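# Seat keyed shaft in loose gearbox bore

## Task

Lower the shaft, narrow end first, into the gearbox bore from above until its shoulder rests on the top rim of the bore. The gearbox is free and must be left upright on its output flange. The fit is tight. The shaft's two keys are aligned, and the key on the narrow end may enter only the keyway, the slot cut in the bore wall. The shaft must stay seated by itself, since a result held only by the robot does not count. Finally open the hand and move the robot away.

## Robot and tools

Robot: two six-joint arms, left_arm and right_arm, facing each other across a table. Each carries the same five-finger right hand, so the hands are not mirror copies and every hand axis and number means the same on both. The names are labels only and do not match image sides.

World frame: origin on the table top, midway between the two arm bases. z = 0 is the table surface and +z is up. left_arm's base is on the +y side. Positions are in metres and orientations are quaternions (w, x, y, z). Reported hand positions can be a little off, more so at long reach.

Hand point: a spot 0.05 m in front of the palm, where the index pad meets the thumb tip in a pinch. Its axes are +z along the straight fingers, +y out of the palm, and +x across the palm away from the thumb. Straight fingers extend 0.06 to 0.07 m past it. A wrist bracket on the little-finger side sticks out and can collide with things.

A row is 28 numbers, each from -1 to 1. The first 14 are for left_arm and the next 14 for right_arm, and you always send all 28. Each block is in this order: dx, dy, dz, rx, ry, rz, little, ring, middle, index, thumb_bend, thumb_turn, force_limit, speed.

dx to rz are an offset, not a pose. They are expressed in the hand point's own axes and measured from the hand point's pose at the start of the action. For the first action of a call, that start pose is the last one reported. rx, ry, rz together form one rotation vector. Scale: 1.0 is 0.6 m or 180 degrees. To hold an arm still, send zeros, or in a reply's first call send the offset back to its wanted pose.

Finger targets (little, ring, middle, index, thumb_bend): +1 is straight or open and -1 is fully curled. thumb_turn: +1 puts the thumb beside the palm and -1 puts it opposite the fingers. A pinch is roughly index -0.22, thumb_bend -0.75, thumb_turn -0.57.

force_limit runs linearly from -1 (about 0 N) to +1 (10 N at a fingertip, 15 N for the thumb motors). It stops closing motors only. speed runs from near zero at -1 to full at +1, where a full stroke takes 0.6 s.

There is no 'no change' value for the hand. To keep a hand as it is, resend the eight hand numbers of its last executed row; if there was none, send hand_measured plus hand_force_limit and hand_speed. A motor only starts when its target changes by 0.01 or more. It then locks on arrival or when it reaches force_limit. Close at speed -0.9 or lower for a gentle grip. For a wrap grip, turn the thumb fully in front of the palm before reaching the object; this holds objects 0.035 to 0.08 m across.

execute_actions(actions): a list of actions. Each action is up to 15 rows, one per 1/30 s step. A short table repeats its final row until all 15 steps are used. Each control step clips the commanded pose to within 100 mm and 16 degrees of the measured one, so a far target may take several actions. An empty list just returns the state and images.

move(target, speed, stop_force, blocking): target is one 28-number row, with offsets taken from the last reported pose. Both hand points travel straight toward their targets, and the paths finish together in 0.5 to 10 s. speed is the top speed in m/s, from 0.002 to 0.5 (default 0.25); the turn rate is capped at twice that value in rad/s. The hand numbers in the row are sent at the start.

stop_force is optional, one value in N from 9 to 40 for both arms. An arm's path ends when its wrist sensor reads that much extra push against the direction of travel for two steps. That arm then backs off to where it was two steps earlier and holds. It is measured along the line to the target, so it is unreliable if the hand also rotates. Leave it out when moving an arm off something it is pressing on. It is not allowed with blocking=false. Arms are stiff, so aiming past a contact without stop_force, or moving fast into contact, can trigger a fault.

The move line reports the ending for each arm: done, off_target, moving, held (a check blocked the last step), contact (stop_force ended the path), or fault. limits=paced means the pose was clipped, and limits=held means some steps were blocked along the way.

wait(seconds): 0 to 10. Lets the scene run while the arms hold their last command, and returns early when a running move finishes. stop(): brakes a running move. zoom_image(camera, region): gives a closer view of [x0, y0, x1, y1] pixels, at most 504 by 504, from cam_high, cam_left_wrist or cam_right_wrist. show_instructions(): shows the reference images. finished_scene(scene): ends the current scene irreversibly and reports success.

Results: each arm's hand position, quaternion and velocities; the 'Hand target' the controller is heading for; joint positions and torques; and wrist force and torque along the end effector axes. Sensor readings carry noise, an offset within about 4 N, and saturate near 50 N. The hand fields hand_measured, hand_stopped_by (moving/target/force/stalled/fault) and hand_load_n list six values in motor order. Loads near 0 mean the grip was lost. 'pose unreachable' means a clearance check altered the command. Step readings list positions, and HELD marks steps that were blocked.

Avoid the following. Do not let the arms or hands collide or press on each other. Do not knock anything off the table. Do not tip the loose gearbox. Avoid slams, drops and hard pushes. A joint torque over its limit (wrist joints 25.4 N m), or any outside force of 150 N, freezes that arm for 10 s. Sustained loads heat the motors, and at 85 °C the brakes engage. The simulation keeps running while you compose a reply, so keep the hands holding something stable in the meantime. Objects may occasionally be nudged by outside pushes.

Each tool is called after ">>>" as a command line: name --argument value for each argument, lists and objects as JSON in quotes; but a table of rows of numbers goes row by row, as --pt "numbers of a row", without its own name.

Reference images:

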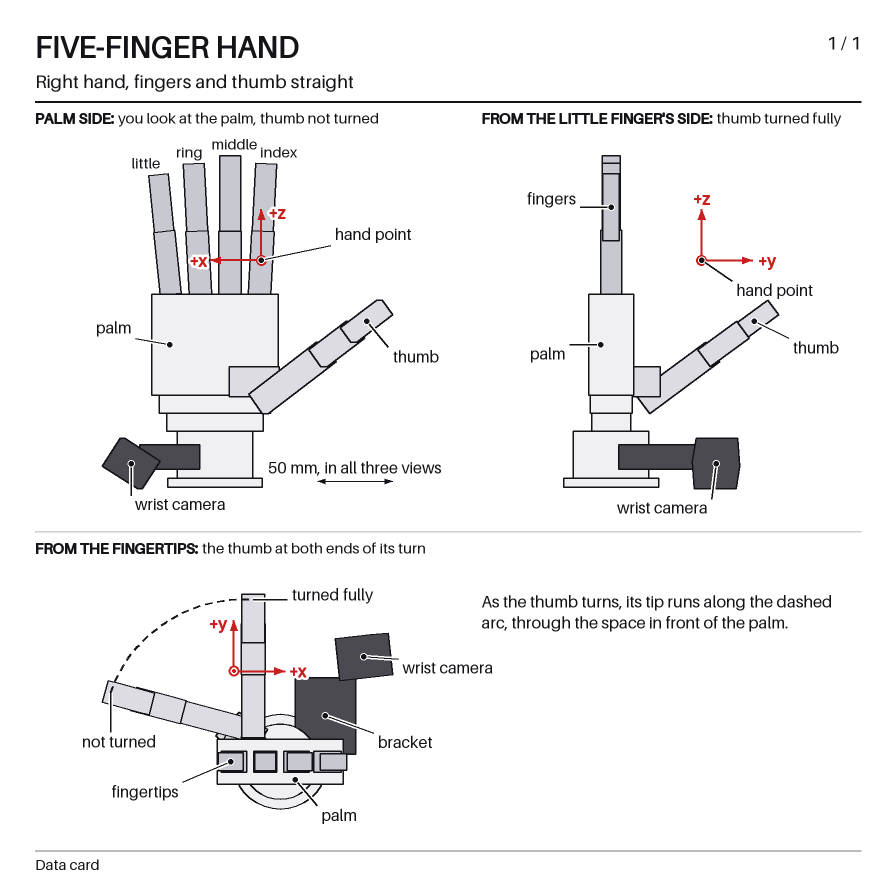

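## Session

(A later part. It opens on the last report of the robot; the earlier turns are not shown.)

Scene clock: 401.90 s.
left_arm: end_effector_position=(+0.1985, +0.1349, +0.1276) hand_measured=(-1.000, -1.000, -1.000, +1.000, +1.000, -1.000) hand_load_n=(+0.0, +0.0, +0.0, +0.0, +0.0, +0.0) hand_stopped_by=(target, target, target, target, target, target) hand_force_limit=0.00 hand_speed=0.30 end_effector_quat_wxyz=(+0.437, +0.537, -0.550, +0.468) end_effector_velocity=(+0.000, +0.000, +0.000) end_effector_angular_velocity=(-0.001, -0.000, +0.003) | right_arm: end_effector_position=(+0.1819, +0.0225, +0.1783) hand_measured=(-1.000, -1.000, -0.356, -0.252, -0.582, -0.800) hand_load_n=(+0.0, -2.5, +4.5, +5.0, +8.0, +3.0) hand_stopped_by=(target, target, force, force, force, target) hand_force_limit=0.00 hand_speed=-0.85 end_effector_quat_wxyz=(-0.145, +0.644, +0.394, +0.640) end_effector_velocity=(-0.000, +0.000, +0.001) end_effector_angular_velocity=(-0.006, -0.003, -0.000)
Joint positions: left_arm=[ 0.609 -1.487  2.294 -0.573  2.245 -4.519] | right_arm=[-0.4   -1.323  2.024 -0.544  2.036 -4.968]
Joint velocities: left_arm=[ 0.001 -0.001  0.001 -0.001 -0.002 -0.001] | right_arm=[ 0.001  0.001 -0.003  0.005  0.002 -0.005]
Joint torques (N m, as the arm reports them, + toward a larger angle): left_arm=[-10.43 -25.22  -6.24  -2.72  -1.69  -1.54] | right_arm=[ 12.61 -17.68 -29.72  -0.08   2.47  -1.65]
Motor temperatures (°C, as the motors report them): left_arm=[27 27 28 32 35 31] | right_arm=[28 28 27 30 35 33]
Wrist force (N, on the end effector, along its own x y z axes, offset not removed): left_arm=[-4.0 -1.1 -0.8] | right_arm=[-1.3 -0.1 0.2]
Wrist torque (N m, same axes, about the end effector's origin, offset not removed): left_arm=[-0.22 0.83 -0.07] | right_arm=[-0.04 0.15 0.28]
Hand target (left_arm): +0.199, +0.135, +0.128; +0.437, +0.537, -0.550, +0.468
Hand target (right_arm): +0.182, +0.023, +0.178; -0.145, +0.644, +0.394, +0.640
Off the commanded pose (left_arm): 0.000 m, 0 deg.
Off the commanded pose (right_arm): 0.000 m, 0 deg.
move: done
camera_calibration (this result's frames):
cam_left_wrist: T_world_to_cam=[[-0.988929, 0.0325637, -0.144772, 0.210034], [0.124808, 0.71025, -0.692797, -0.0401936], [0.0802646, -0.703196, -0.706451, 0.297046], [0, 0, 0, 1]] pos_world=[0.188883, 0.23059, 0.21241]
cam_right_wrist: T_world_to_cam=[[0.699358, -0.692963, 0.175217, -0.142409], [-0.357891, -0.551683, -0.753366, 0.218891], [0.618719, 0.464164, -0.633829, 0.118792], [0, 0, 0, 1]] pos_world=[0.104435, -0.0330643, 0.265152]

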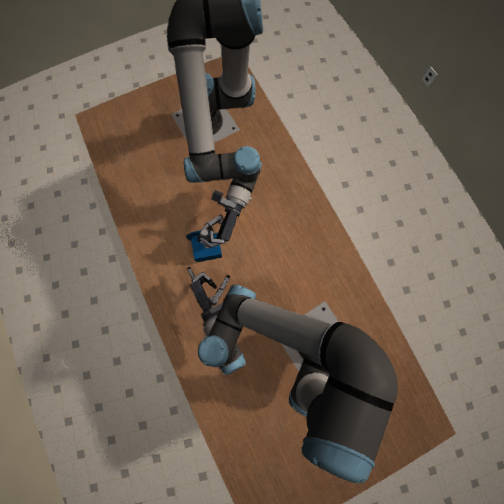

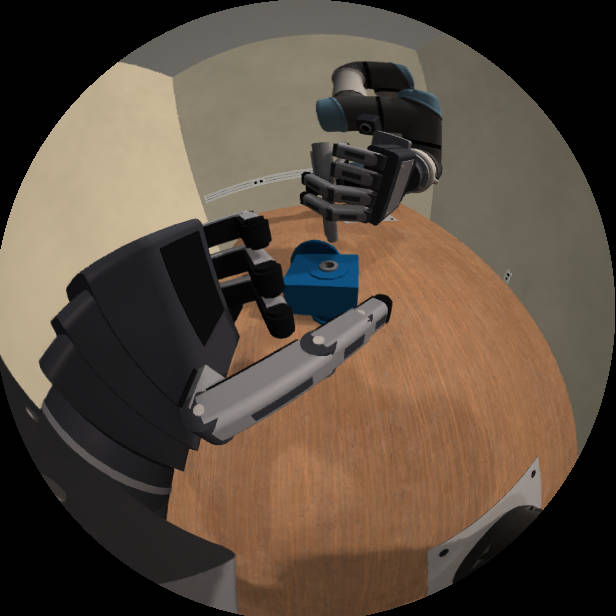

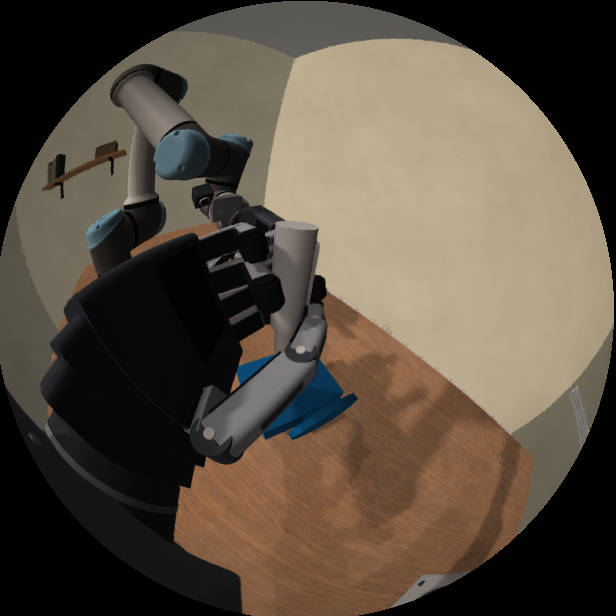

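>>> move --target '[0.013,-0.13,0.06,-0.328,0.015,0.057,-1,-1,-1,-1,1,-1,0,0.3,0,0,0,0,0,0,-1,-1,-0.65,-0.6,-0.95,-0.8,0,-0.85]' --speed 0.15

Scene clock: 406.03 s.
left_arm: end_effector_position=(+0.2582, +0.1068, +0.1305) hand_measured=(-1.000, -1.000, -1.000, -1.000, +1.000, -1.000) hand_load_n=(+0.0, +0.0, +0.0, +0.0, +0.0, +0.0) hand_stopped_by=(target, target, target, target, target, target) hand_force_limit=0.00 hand_speed=0.30 end_effector_quat_wxyz=(+0.580, +0.311, -0.694, +0.293) end_effector_velocity=(-0.000, -0.000, -0.000) end_effector_angular_velocity=(-0.001, +0.000, -0.001) | right_arm: end_effector_position=(+0.1819, +0.0225, +0.1783) hand_measured=(-1.000, -1.000, -0.356, -0.252, -0.582, -0.800) hand_load_n=(+0.0, -2.5, +4.5, +5.0, +8.0, +3.0) hand_stopped_by=(target, target, force, force, force, target) hand_force_limit=0.00 hand_speed=-0.85 end_effector_quat_wxyz=(-0.145, +0.644, +0.394, +0.640) end_effector_velocity=(+0.000, -0.000, -0.000) end_effector_angular_velocity=(-0.000, +0.000, -0.000)
Joint positions: left_arm=[ 0.757 -0.746  1.371  0.756  2.982 -3.287] | right_arm=[-0.4   -1.323  2.024 -0.544  2.036 -4.968]
Joint velocities: left_arm=[-0.     0.001  0.    -0.     0.001  0.001] | right_arm=[-0. -0.  0.  0. -0.  0.]
Joint torques (N m, as the arm reports them, + toward a larger angle): left_arm=[  9.87 -40.74  -5.8    4.27   3.45   2.08] | right_arm=[-10.59 -34.28  -9.04  -2.78  -2.42   1.6 ]
Motor temperatures (°C, as the motors report them): left_arm=[27 27 28 32 35 31] | right_arm=[28 28 27 30 35 33]
Wrist force (N, on the end effector, along its own x y z axes, offset not removed): left_arm=[-1.8 -0.1 0.4] | right_arm=[-2.9 -2.6 4.1]
Wrist torque (N m, same axes, about the end effector's origin, offset not removed): left_arm=[0.11 0.30 -0.05] | right_arm=[-0.76 0.08 0.02]
Hand target (left_arm): +0.258, +0.107, +0.130; -0.580, -0.311, +0.694, -0.293
Hand target (right_arm): +0.182, +0.023, +0.178; -0.145, +0.644, +0.394, +0.640
Off the commanded pose (left_arm): 0.020 m, 20 deg; orientation clipped at the last step of the last action.
Off the commanded pose (right_arm): 0.000 m, 0 deg.
move: held (left_arm); limits=paced,held; held on 29 of 113 steps (left_arm), including the last (left_arm)
pose unreachable (left arm): on one or more control steps of this call, first in action 0 (counted from 0), this arm could not follow its commanded pose, so it was not sent that pose on those steps. On the call's last step it was still not sent that pose. It may still have moved: this result reports where it is.
cause: the commanded pose would bring two parts of the arm too close to each other (joints 4 (wrist 1) to 6 (wrist 3) lie between them).
camera_calibration (this result's frames):
cam_left_wrist: T_world_to_cam=[[-0.735249, 0.661624, -0.147186, 0.137996], [0.543982, 0.446466, -0.710459, -0.103367], [-0.404343, -0.602431, -0.688174, 0.386454], [0, 0, 0, 1]] pos_world=[0.313951, 0.187659, 0.212821]
cam_right_wrist: T_world_to_cam=[[0.699398, -0.692922, 0.175218, -0.142386], [-0.357858, -0.551705, -0.753365, 0.218882], [0.618692, 0.464199, -0.633829, 0.11881], [0, 0, 0, 1]] pos_world=[0.104407, -0.0330556, 0.265152]

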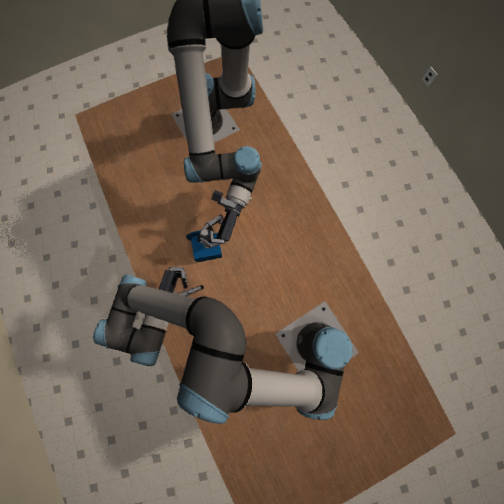

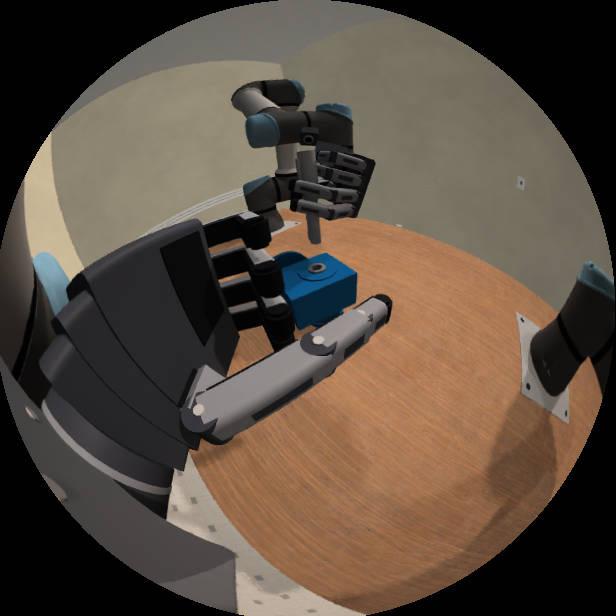

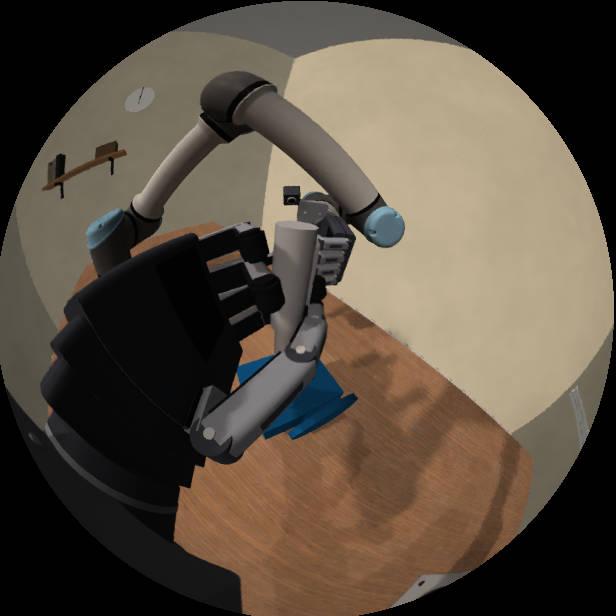

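>>> zoom_image --camera "cam_left_wrist" --region '[260,140,380,300]'

Region (260, 140, 380, 300) of cam_left_wrist's 616x616 image, scaled by 3.150, with more detail than that image has; it fills the left 378 columns of this view, and the rest is white.

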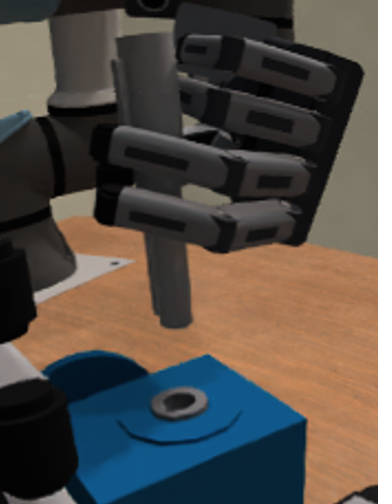

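>>> zoom_image --camera "cam_left_wrist" --region '[295,225,345,285]'

>>> zoom_image --camera "cam_high" --region '[185,215,225,265]'

Region (295, 225, 345, 285) of cam_left_wrist's 616x616 image, scaled by 8.400, with more detail than that image has.

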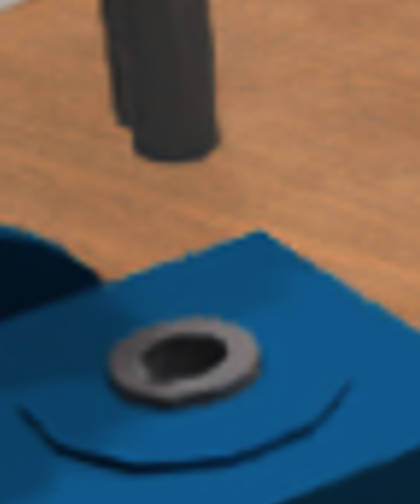

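Region (185, 215, 225, 265) of cam_high's 504x504 image, scaled by 10.080, with more detail than that image has; it fills the left 403 columns of this view, and the rest is white.

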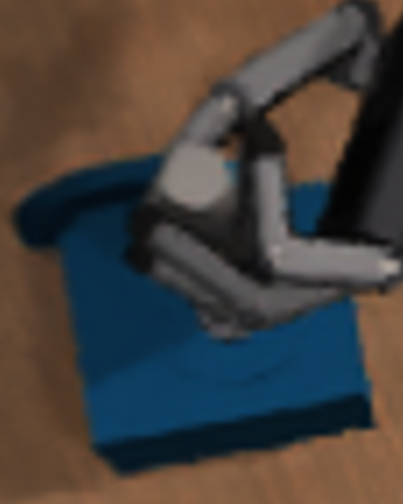

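>>> move --target '[0,0,0,0,0,0,-1,-1,-1,-1,1,-1,0,0.3,-0.0107,-0.0125,0.0197,0.1296,0.0505,-0.01,-1,-1,-0.65,-0.6,-0.95,-0.8,0,-0.85]' --speed 0.1

>>> zoom_image --camera "cam_left_wrist" --region '[280,140,380,290]'

>>> zoom_image --camera "cam_left_wrist" --region '[295,225,345,285]'

>>> zoom_image --camera "cam_high" --region '[185,215,225,265]'

Scene clock: 409.47 s.
left_arm: end_effector_position=(+0.2582, +0.1068, +0.1305) hand_measured=(-1.000, -1.000, -1.000, -1.000, +1.000, -1.000) hand_load_n=(+0.0, +0.0, +0.0, +0.0, +0.0, +0.0) hand_stopped_by=(target, target, target, target, target, target) hand_force_limit=0.00 hand_speed=0.30 end_effector_quat_wxyz=(+0.580, +0.311, -0.694, +0.293) end_effector_velocity=(-0.001, +0.000, -0.001) end_effector_angular_velocity=(+0.002, +0.002, -0.001) | right_arm: end_effector_position=(+0.1859, +0.0334, +0.1683) hand_measured=(-1.000, -1.000, -0.356, -0.252, -0.582, -0.800) hand_load_n=(+0.0, -2.5, +4.5, +5.0, +8.0, +3.0) hand_stopped_by=(target, target, force, force, force, target) hand_force_limit=0.00 hand_speed=-0.85 end_effector_quat_wxyz=(-0.292, +0.543, +0.513, +0.598) end_effector_velocity=(+0.000, -0.000, -0.001) end_effector_angular_velocity=(-0.001, +0.001, +0.007)
Joint positions: left_arm=[ 0.757 -0.746  1.371  0.756  2.982 -3.287] | right_arm=[-0.691 -1.445  2.228 -0.664  1.312 -5.044]
Joint velocities: left_arm=[-0.001  0.002  0.001  0.001  0.     0.001] | right_arm=[-0.006 -0.001  0.002  0.001 -0.013 -0.001]
Joint torques (N m, as the arm reports them, + toward a larger angle): left_arm=[-10.94 -53.51  -6.26   4.08   3.36   2.11] | right_arm=[-15.28 -28.72  -8.16  -3.17  -2.84  -1.54]
Motor temperatures (°C, as the motors report them): left_arm=[27 27 28 32 35 31] | right_arm=[28 28 27 30 35 33]
Wrist force (N, on the end effector, along its own x y z axes, offset not removed): left_arm=[-2.4 -2.4 -1.2] | right_arm=[-4.3 1.4 1.9]
Wrist torque (N m, same axes, about the end effector's origin, offset not removed): left_arm=[-0.14 0.41 -0.12] | right_arm=[0.13 0.45 -0.02]
Hand target (left_arm): +0.258, +0.107, +0.130; -0.580, -0.311, +0.694, -0.293
Hand target (right_arm): +0.186, +0.033, +0.168; -0.293, +0.543, +0.513, +0.597
Off the commanded pose (left_arm): 0.000 m, 0 deg.
Off the commanded pose (right_arm): 0.000 m, 0 deg.
move: done
camera_calibration (this result's frames):
cam_left_wrist: T_world_to_cam=[[-0.735271, 0.661602, -0.147168, 0.138003], [0.543958, 0.446491, -0.710461, -0.10338], [-0.404334, -0.602435, -0.688176, 0.386456], [0, 0, 0, 1]] pos_world=[0.313962, 0.18767, 0.212812]
cam_right_wrist: T_world_to_cam=[[0.929019, -0.337886, 0.150854, -0.186333], [-0.102476, -0.626662, -0.772524, 0.176982], [0.355559, 0.70223, -0.616806, 0.142986], [0, 0, 0, 1]] pos_world=[0.140403, -0.0524602, 0.253026]

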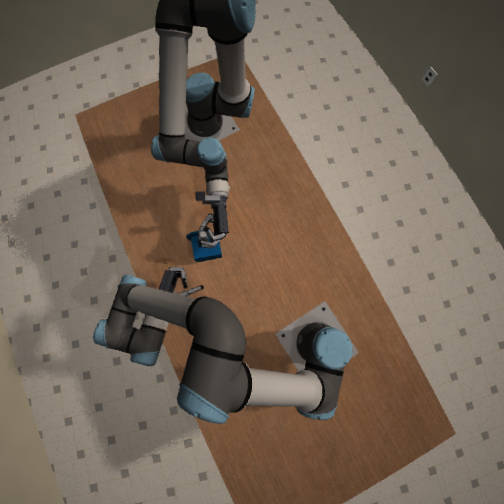

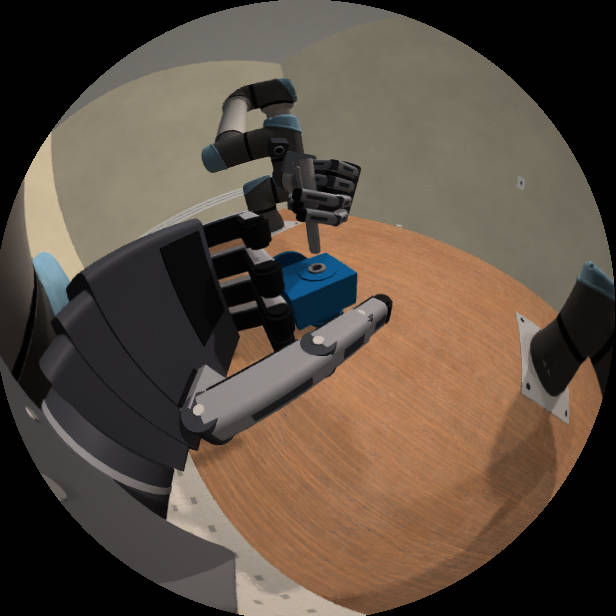

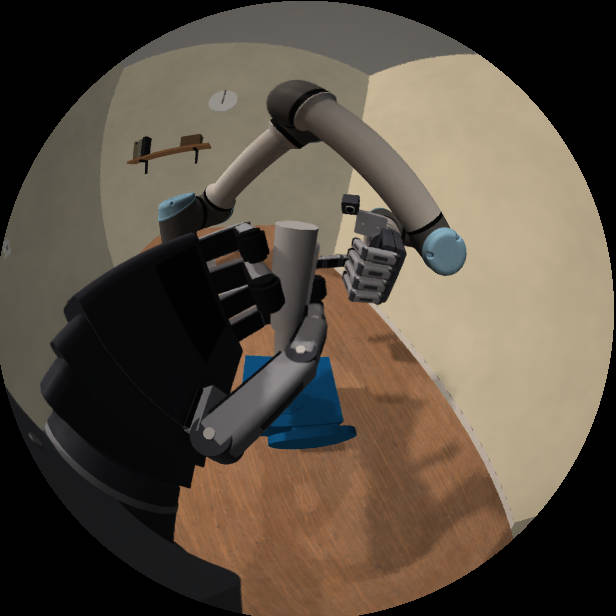

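Region (280, 140, 380, 290) of cam_left_wrist's 616x616 image, scaled by 3.360, with more detail than that image has.

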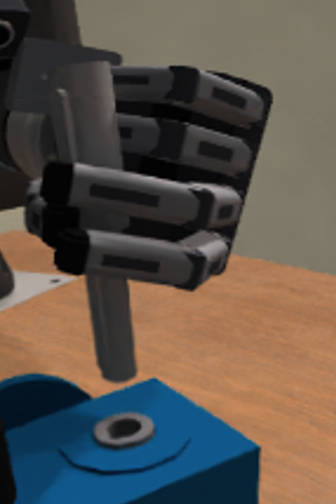

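Region (295, 225, 345, 285) of cam_left_wrist's 616x616 image, scaled by 8.400, with more detail than that image has.

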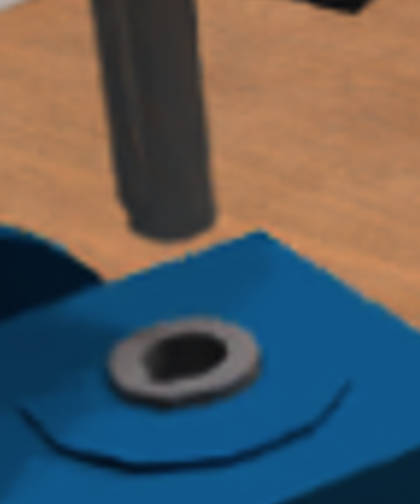

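Region (185, 215, 225, 265) of cam_high's 504x504 image, scaled by 10.080, with more detail than that image has; it fills the left 403 columns of this view, and the rest is white.

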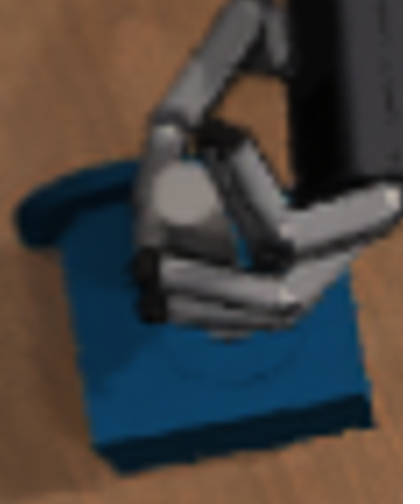

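>>> move --target '[0,0,0,0,0,0,-1,-1,-1,-1,1,-1,0,0.3,-0.0133,-0.011,0.0073,0.0633,0.0197,-0.0077,-1,-1,-0.65,-0.6,-0.95,-0.8,0,-0.85]' --speed 0.06

>>> zoom_image --camera "cam_left_wrist" --region '[295,225,345,285]'

>>> zoom_image --camera "cam_high" --region '[185,215,225,265]'

Scene clock: 411.93 s.
left_arm: end_effector_position=(+0.2582, +0.1068, +0.1305) hand_measured=(-1.000, -1.000, -1.000, -1.000, +1.000, -1.000) hand_load_n=(+0.0, +0.0, +0.0, +0.0, +0.0, +0.0) hand_stopped_by=(target, target, target, target, target, target) hand_force_limit=0.00 hand_speed=0.30 end_effector_quat_wxyz=(+0.580, +0.311, -0.694, +0.293) end_effector_velocity=(-0.000, +0.000, -0.000) end_effector_angular_velocity=(+0.001, +0.001, -0.000) | right_arm: end_effector_position=(+0.1834, +0.0378, +0.1583) hand_measured=(-1.000, -1.000, -0.356, -0.252, -0.582, -0.800) hand_load_n=(+0.0, -2.5, +4.5, +5.0, +8.0, +3.0) hand_stopped_by=(target, target, force, force, force, target) hand_force_limit=0.00 hand_speed=-0.85 end_effector_quat_wxyz=(-0.353, +0.487, +0.566, +0.564) end_effector_velocity=(-0.001, -0.000, -0.001) end_effector_angular_velocity=(-0.002, +0.002, +0.008)
Joint positions: left_arm=[ 0.757 -0.746  1.371  0.756  2.982 -3.287] | right_arm=[-0.843 -1.437  2.256 -0.677  0.954 -5.096]
Joint velocities: left_arm=[-0.    -0.     0.001 -0.     0.    -0.001] | right_arm=[-0.005  0.001 -0.     0.003 -0.012 -0.002]
Joint torques (N m, as the arm reports them, + toward a larger angle): left_arm=[ -0.94 -43.47  -7.1    4.06   3.33   2.04] | right_arm=[-14.05 -12.09 -12.38  -0.05  -2.73  -1.72]
Motor temperatures (°C, as the motors report them): left_arm=[27 27 28 32 35 31] | right_arm=[28 28 27 30 35 33]
Wrist force (N, on the end effector, along its own x y z axes, offset not removed): left_arm=[-3.0 2.0 -0.5] | right_arm=[-1.3 0.9 2.3]
Wrist torque (N m, same axes, about the end effector's origin, offset not removed): left_arm=[0.47 0.58 -0.14] | right_arm=[0.14 0.01 0.23]
Hand target (left_arm): +0.258, +0.107, +0.130; -0.580, -0.311, +0.694, -0.293
Hand target (right_arm): +0.183, +0.038, +0.158; -0.353, +0.486, +0.567, +0.564
Off the commanded pose (left_arm): 0.000 m, 0 deg.
Off the commanded pose (right_arm): 0.000 m, 0 deg.
move: done
camera_calibration (this result's frames):
cam_left_wrist: T_world_to_cam=[[-0.735249, 0.661623, -0.147185, 0.137996], [0.543981, 0.446466, -0.710459, -0.103367], [-0.404344, -0.60243, -0.688174, 0.386454], [0, 0, 0, 1]] pos_world=[0.313951, 0.18766, 0.212821]
cam_right_wrist: T_world_to_cam=[[0.978941, -0.137638, 0.150764, -0.197701], [0.0297774, -0.634351, -0.772472, 0.147757], [0.201958, 0.760694, -0.616894, 0.160629], [0, 0, 0, 1]] pos_world=[0.156698, -0.0556704, 0.243035]

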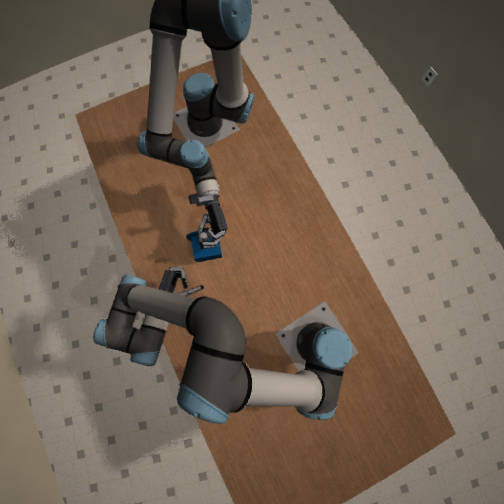

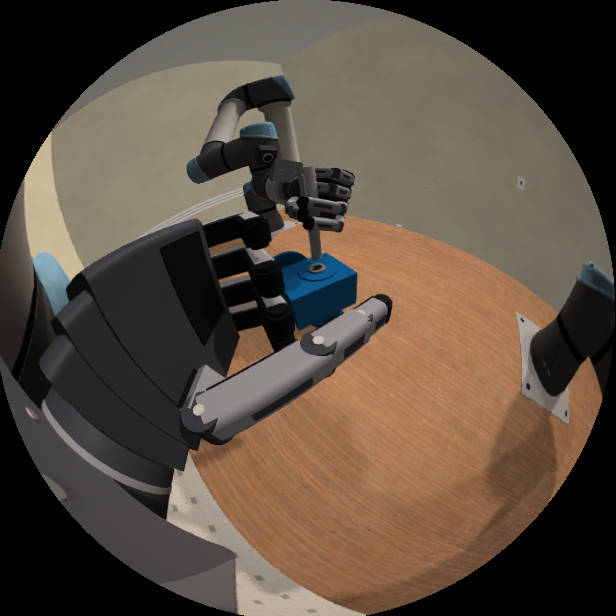

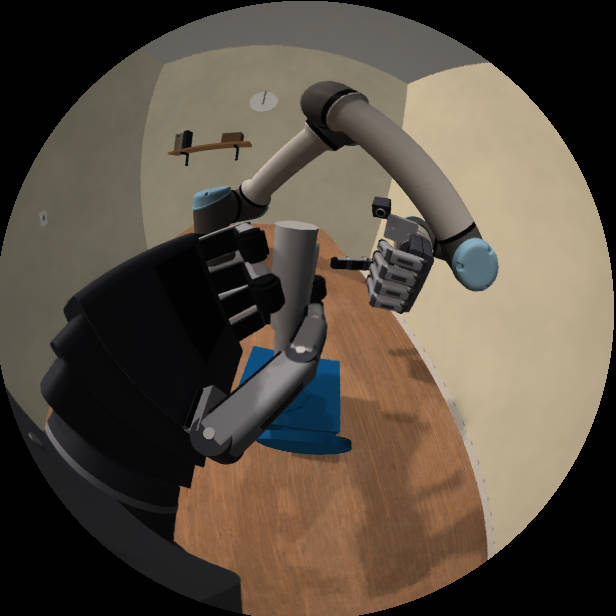

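Region (295, 225, 345, 285) of cam_left_wrist's 616x616 image, scaled by 8.400, with more detail than that image has.

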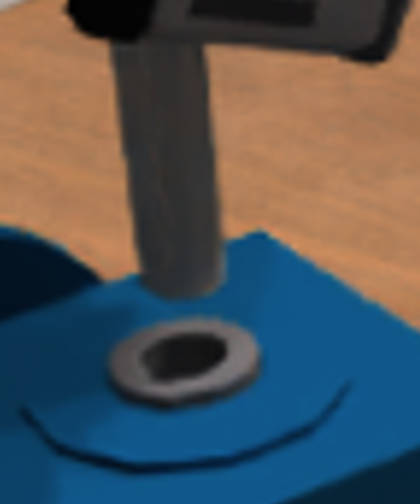

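Region (185, 215, 225, 265) of cam_high's 504x504 image, scaled by 10.080, with more detail than that image has; it fills the left 403 columns of this view, and the rest is white.

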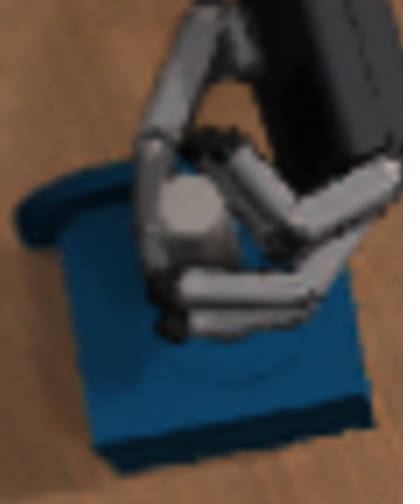

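>>> move --target '[0,0,0,0,0,0,-1,-1,-1,-1,1,-1,0,0.3,-0.0163,-0.0037,0.001,0,0,0,-1,-1,-0.65,-0.6,-0.95,-0.8,0,-0.85]' --speed 0.006 --stop_force 9

>>> zoom_image --camera "cam_left_wrist" --region '[295,225,345,285]'

>>> zoom_image --camera "cam_high" --region '[185,215,225,265]'

Scene clock: 414.00 s.
left_arm: end_effector_position=(+0.2582, +0.1068, +0.1305) hand_measured=(-1.000, -1.000, -1.000, -1.000, +1.000, -1.000) hand_load_n=(+0.0, +0.0, +0.0, +0.0, +0.0, +0.0) hand_stopped_by=(target, target, target, target, target, target) hand_force_limit=0.00 hand_speed=0.30 end_effector_quat_wxyz=(+0.580, +0.311, -0.694, +0.293) end_effector_velocity=(+0.000, -0.001, +0.001) end_effector_angular_velocity=(-0.003, -0.004, -0.000) | right_arm: end_effector_position=(+0.1841, +0.0371, +0.1483) hand_measured=(-1.000, -1.000, -0.356, -0.252, -0.582, -0.800) hand_load_n=(+0.0, -2.5, +4.5, +5.0, +8.0, +3.0) hand_stopped_by=(target, target, force, force, force, target) hand_force_limit=0.00 hand_speed=-0.85 end_effector_quat_wxyz=(-0.353, +0.487, +0.566, +0.564) end_effector_velocity=(-0.000, +0.000, -0.001) end_effector_angular_velocity=(+0.001, -0.000, +0.001)
Joint positions: left_arm=[ 0.757 -0.746  1.371  0.756  2.982 -3.287] | right_arm=[-0.846 -1.415  2.267 -0.71   0.951 -5.096]
Joint velocities: left_arm=[-0.001 -0.002 -0.002 -0.002 -0.    -0.001] | right_arm=[-0.     0.002  0.001 -0.004 -0.001  0.   ]
Joint torques (N m, as the arm reports them, + toward a larger angle): left_arm=[  1.04 -41.73  -6.25   3.96   3.34   1.99] | right_arm=[-14.75 -12.58  -6.61  -2.77  -2.82  -1.56]
Motor temperatures (°C, as the motors report them): left_arm=[27 27 28 32 35 31] | right_arm=[28 28 27 30 35 33]
Wrist force (N, on the end effector, along its own x y z axes, offset not removed): left_arm=[-4.3 0.1 0.4] | right_arm=[-1.5 0.2 2.5]
Wrist torque (N m, same axes, about the end effector's origin, offset not removed): left_arm=[0.28 0.54 -0.24] | right_arm=[-0.05 0.00 0.13]
Hand target (left_arm): +0.258, +0.107, +0.130; -0.580, -0.311, +0.694, -0.293
Hand target (right_arm): +0.184, +0.037, +0.148; -0.353, +0.487, +0.566, +0.564
Off the commanded pose (left_arm): 0.000 m, 0 deg.
Off the commanded pose (right_arm): 0.000 m, 0 deg.
move: done
camera_calibration (this result's frames):
cam_left_wrist: T_world_to_cam=[[-0.735249, 0.661623, -0.147184, 0.137996], [0.543981, 0.446467, -0.710459, -0.103367], [-0.404344, -0.60243, -0.688174, 0.386454], [0, 0, 0, 1]] pos_world=[0.313951, 0.18766, 0.212821]
cam_right_wrist: T_world_to_cam=[[0.978942, -0.137634, 0.15076, -0.196985], [0.0297746, -0.634357, -0.772467, 0.139637], [0.201953, 0.760689, -0.616901, 0.154849], [0, 0, 0, 1]] pos_world=[0.157407, -0.0563241, 0.233089]

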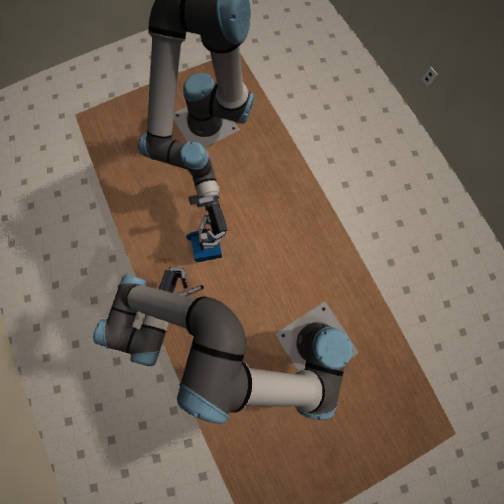

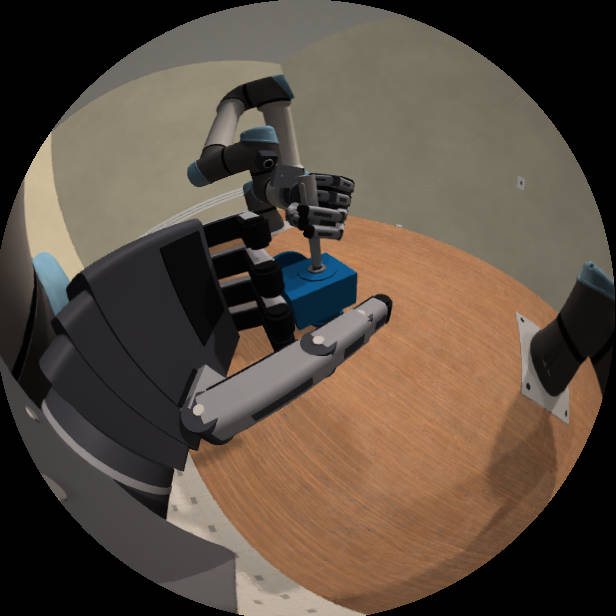

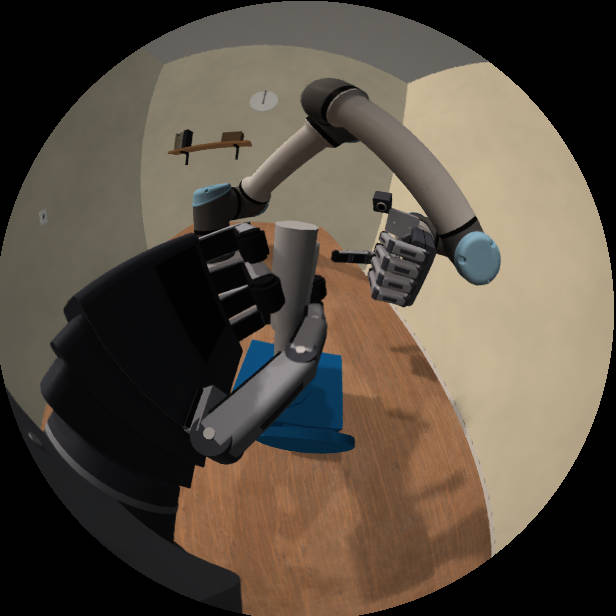

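Region (295, 225, 345, 285) of cam_left_wrist's 616x616 image, scaled by 8.400, with more detail than that image has.

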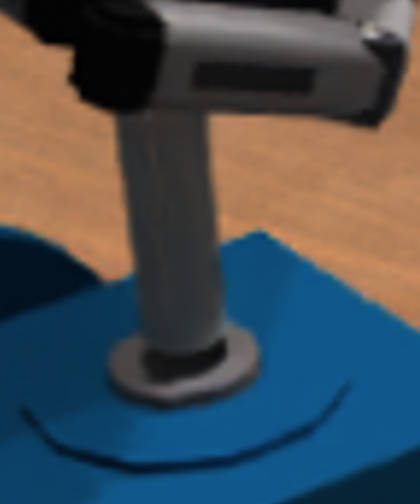

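Region (185, 215, 225, 265) of cam_high's 504x504 image, scaled by 10.080, with more detail than that image has; it fills the left 403 columns of this view, and the rest is white.

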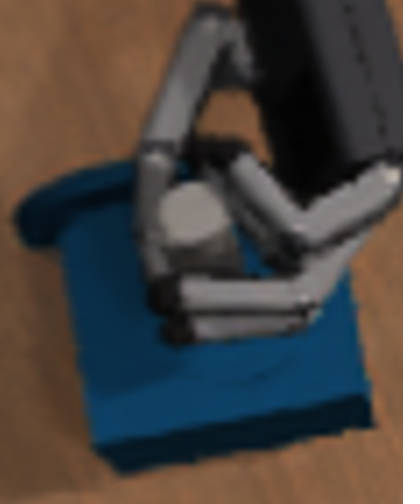

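Descend carefully.

>>> move --target '[0,0,0,0,0,0,-1,-1,-1,-1,1,-1,0,0.3,-0.019,-0.0059,0.0023,0,0,0,-1,-1,-0.65,-0.6,-0.95,-0.8,0,-0.85]' --speed 0.003 --stop_force 9

>>> zoom_image --camera "cam_left_wrist" --region '[295,225,345,285]'

Scene clock: 418.30 s.
left_arm: end_effector_position=(+0.2582, +0.1068, +0.1305) hand_measured=(-1.000, -1.000, -1.000, -1.000, +1.000, -1.000) hand_load_n=(+0.0, +0.0, +0.0, +0.0, +0.0, +0.0) hand_stopped_by=(target, target, target, target, target, target) hand_force_limit=0.00 hand_speed=0.30 end_effector_quat_wxyz=(+0.580, +0.311, -0.694, +0.293) end_effector_velocity=(+0.000, -0.000, +0.000) end_effector_angular_velocity=(-0.001, -0.002, -0.000) | right_arm: end_effector_position=(+0.1841, +0.0371, +0.1363) hand_measured=(-1.000, -1.000, -0.356, -0.252, -0.582, -0.800) hand_load_n=(+0.0, -1.5, +2.5, +5.0, +9.0, +1.5) hand_stopped_by=(target, target, force, force, force, target) hand_force_limit=0.00 hand_speed=-0.85 end_effector_quat_wxyz=(-0.353, +0.487, +0.566, +0.564) end_effector_velocity=(-0.001, +0.000, -0.001) end_effector_angular_velocity=(-0.000, +0.001, +0.002)
Joint positions: left_arm=[ 0.757 -0.746  1.371  0.756  2.982 -3.287] | right_arm=[-0.846 -1.387  2.278 -0.749  0.951 -5.096]
Joint velocities: left_arm=[-0.    -0.    -0.001 -0.001 -0.001  0.001] | right_arm=[-0.     0.001  0.    -0.001 -0.003  0.   ]
Joint torques (N m, as the arm reports them, + toward a larger angle): left_arm=[ -0.2  -42.37  -6.71   4.04   3.42   2.04] | right_arm=[-13.69 -10.12  -1.68  -1.17  -3.14  -0.3 ]
Motor temperatures (°C, as the motors report them): left_arm=[27 27 28 32 35 31] | right_arm=[28 28 27 30 35 33]
Wrist force (N, on the end effector, along its own x y z axes, offset not removed): left_arm=[-3.6 -2.4 1.9] | right_arm=[2.2 4.2 1.9]
Wrist torque (N m, same axes, about the end effector's origin, offset not removed): left_arm=[-0.48 0.41 -0.42] | right_arm=[0.08 0.34 0.17]
Hand target (left_arm): +0.258, +0.107, +0.130; -0.580, -0.311, +0.694, -0.293
Hand target (right_arm): +0.184, +0.037, +0.136; -0.353, +0.487, +0.566, +0.564
Off the commanded pose (left_arm): 0.000 m, 0 deg.
Off the commanded pose (right_arm): 0.000 m, 0 deg.
move: done
camera_calibration (this result's frames):
cam_left_wrist: T_world_to_cam=[[-0.735249, 0.661623, -0.147185, 0.137996], [0.543981, 0.446466, -0.710459, -0.103367], [-0.404344, -0.60243, -0.688174, 0.386454], [0, 0, 0, 1]] pos_world=[0.313951, 0.18766, 0.212821]
cam_right_wrist: T_world_to_cam=[[0.978941, -0.137634, 0.150769, -0.195206], [0.0297817, -0.634359, -0.772465, 0.130375], [0.201959, 0.760688, -0.616901, 0.147439], [0, 0, 0, 1]] pos_world=[0.157436, -0.0563176, 0.221096]

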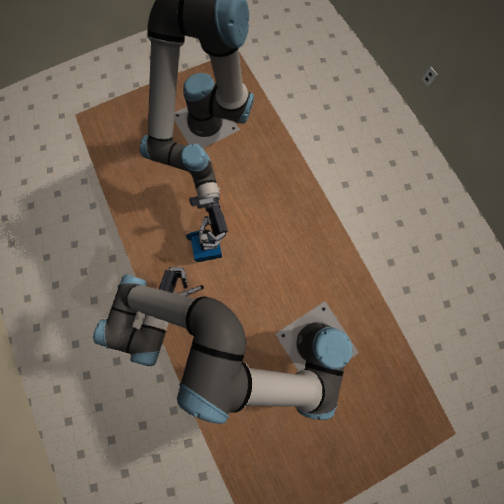

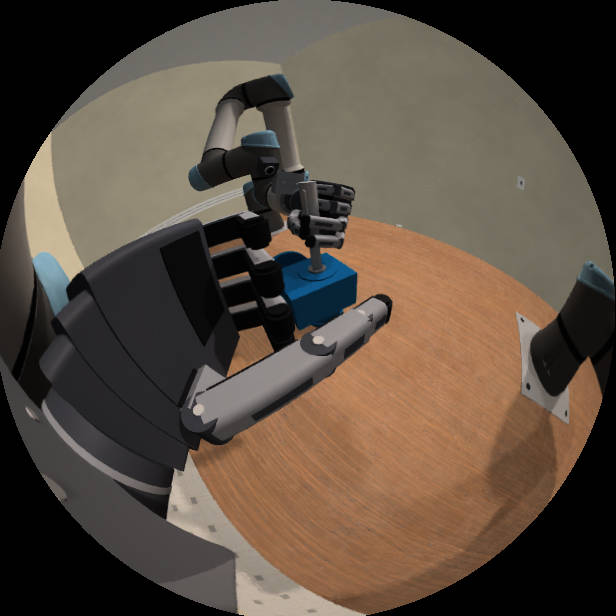

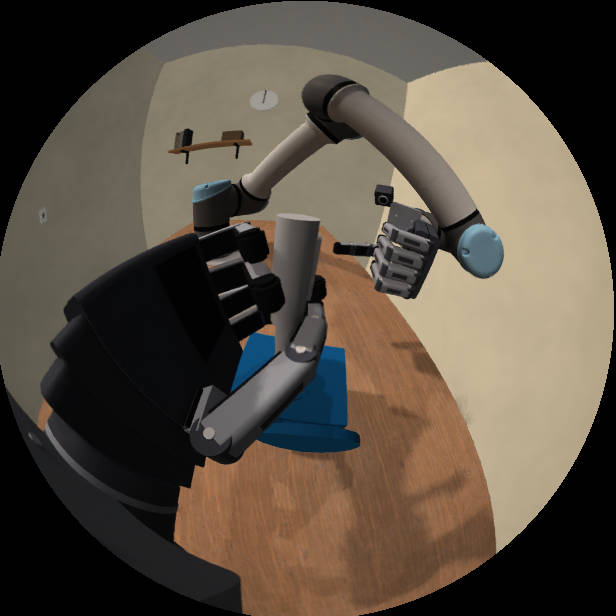

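Region (295, 225, 345, 285) of cam_left_wrist's 616x616 image, scaled by 8.400, with more detail than that image has.

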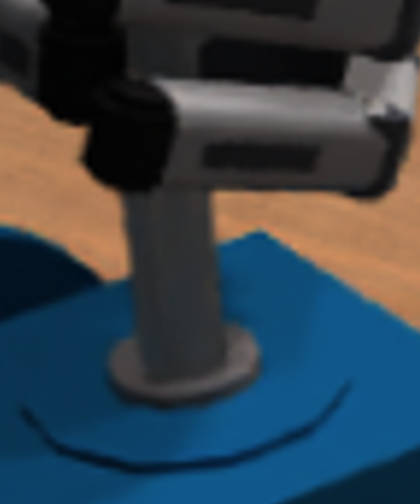

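>>> move --target '[0,0,0,0,0,0,-1,-1,-1,-1,1,-1,0,0.3,-0.0022,-0.0035,0.0027,0.0264,0.0082,-0.0032,-1,-1,-0.65,-0.6,-0.95,-0.8,0,-0.85]' --speed 0.015

>>> zoom_image --camera "cam_left_wrist" --region '[300,245,335,285]'

>>> zoom_image --camera "cam_left_wrist" --region '[280,160,360,290]'

Scene clock: 421.63 s.
left_arm: end_effector_position=(+0.2582, +0.1068, +0.1305) hand_measured=(-1.000, -1.000, -1.000, -1.000, +1.000, -1.000) hand_load_n=(+0.0, +0.0, +0.0, +0.0, +0.0, +0.0) hand_stopped_by=(target, target, target, target, target, target) hand_force_limit=0.00 hand_speed=0.30 end_effector_quat_wxyz=(+0.580, +0.311, -0.694, +0.293) end_effector_velocity=(+0.000, +0.000, +0.001) end_effector_angular_velocity=(+0.000, -0.001, +0.000) | right_arm: end_effector_position=(+0.1827, +0.0387, +0.1343) hand_measured=(-1.000, -1.000, -0.356, -0.252, -0.582, -0.800) hand_load_n=(+0.0, -1.5, +1.5, +4.5, +9.5, +2.0) hand_stopped_by=(target, target, force, force, force, target) hand_force_limit=0.00 hand_speed=-0.85 end_effector_quat_wxyz=(-0.377, +0.461, +0.587, +0.548) end_effector_velocity=(+0.000, +0.000, +0.000) end_effector_angular_velocity=(+0.000, -0.000, +0.004)
Joint positions: left_arm=[ 0.757 -0.746  1.371  0.756  2.982 -3.287] | right_arm=[-0.905 -1.375  2.271 -0.736  0.807 -5.125]
Joint velocities: left_arm=[ 0.    -0.001 -0.001  0.001 -0.001 -0.   ] | right_arm=[-0.003  0.001 -0.001  0.001 -0.007 -0.001]
Joint torques (N m, as the arm reports them, + toward a larger angle): left_arm=[ -0.31 -42.32  -7.16   3.98   3.29   2.08] | right_arm=[-12.65 -10.21 -23.24   1.67  -3.46  -1.34]
Motor temperatures (°C, as the motors report them): left_arm=[27 27 28 32 35 31] | right_arm=[28 28 27 30 35 33]
Wrist force (N, on the end effector, along its own x y z axes, offset not removed): left_arm=[-3.6 0.8 2.3] | right_arm=[1.4 2.3 -1.9]
Wrist torque (N m, same axes, about the end effector's origin, offset not removed): left_arm=[0.10 0.51 -0.09] | right_arm=[-0.31 0.26 0.07]
Hand target (left_arm): +0.258, +0.107, +0.130; -0.580, -0.311, +0.694, -0.293
Hand target (right_arm): +0.183, +0.039, +0.134; -0.378, +0.461, +0.587, +0.548
Off the commanded pose (left_arm): 0.000 m, 0 deg.
Off the commanded pose (right_arm): 0.000 m, 0 deg.
move: done
camera_calibration (this result's frames):
cam_left_wrist: T_world_to_cam=[[-0.735249, 0.661623, -0.147185, 0.137996], [0.543981, 0.446466, -0.710459, -0.103367], [-0.404343, -0.60243, -0.688174, 0.386454], [0, 0, 0, 1]] pos_world=[0.313951, 0.18766, 0.212821]
cam_right_wrist: T_world_to_cam=[[0.987213, -0.0519402, 0.150705, -0.198153], [0.0848025, -0.629405, -0.772436, 0.119608], [0.134975, 0.775339, -0.616953, 0.156929], [0, 0, 0, 1]] pos_world=[0.164294, -0.0566836, 0.21907]

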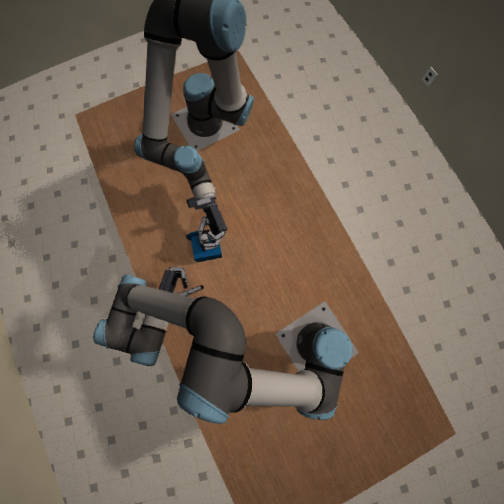

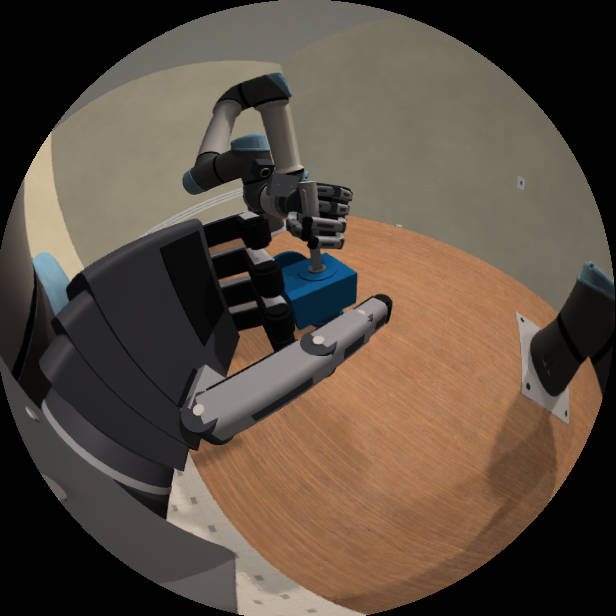

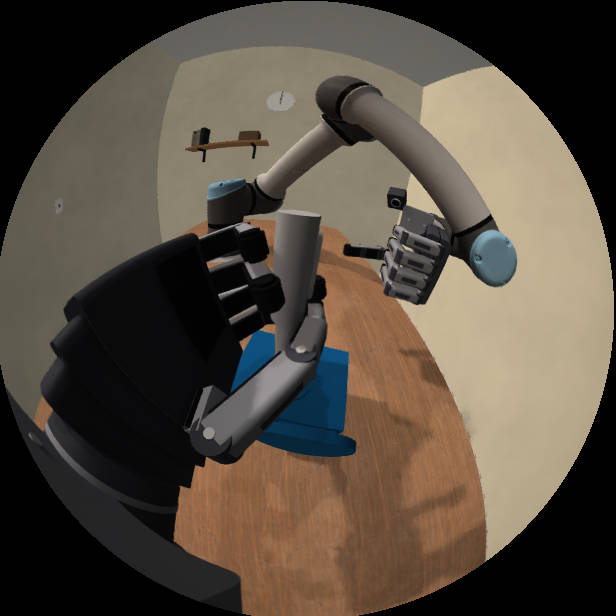

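Region (300, 245, 335, 285) of cam_left_wrist's 616x616 image, scaled by 12.600, with more detail than that image has; it fills the left 441 columns of this view, and the rest is white.

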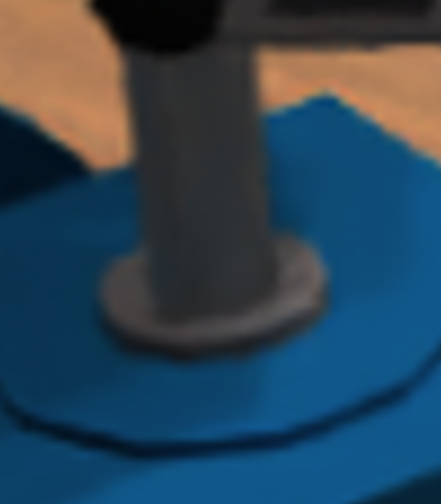

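Region (280, 160, 360, 290) of cam_left_wrist's 616x616 image, scaled by 3.877, with more detail than that image has; it fills the left 310 columns of this view, and the rest is white.

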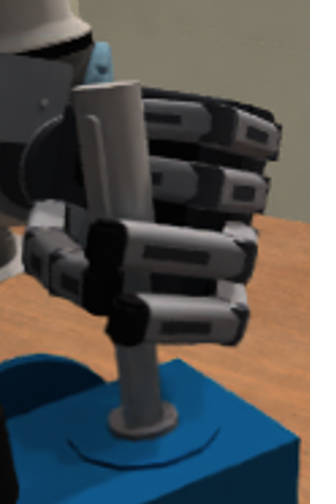

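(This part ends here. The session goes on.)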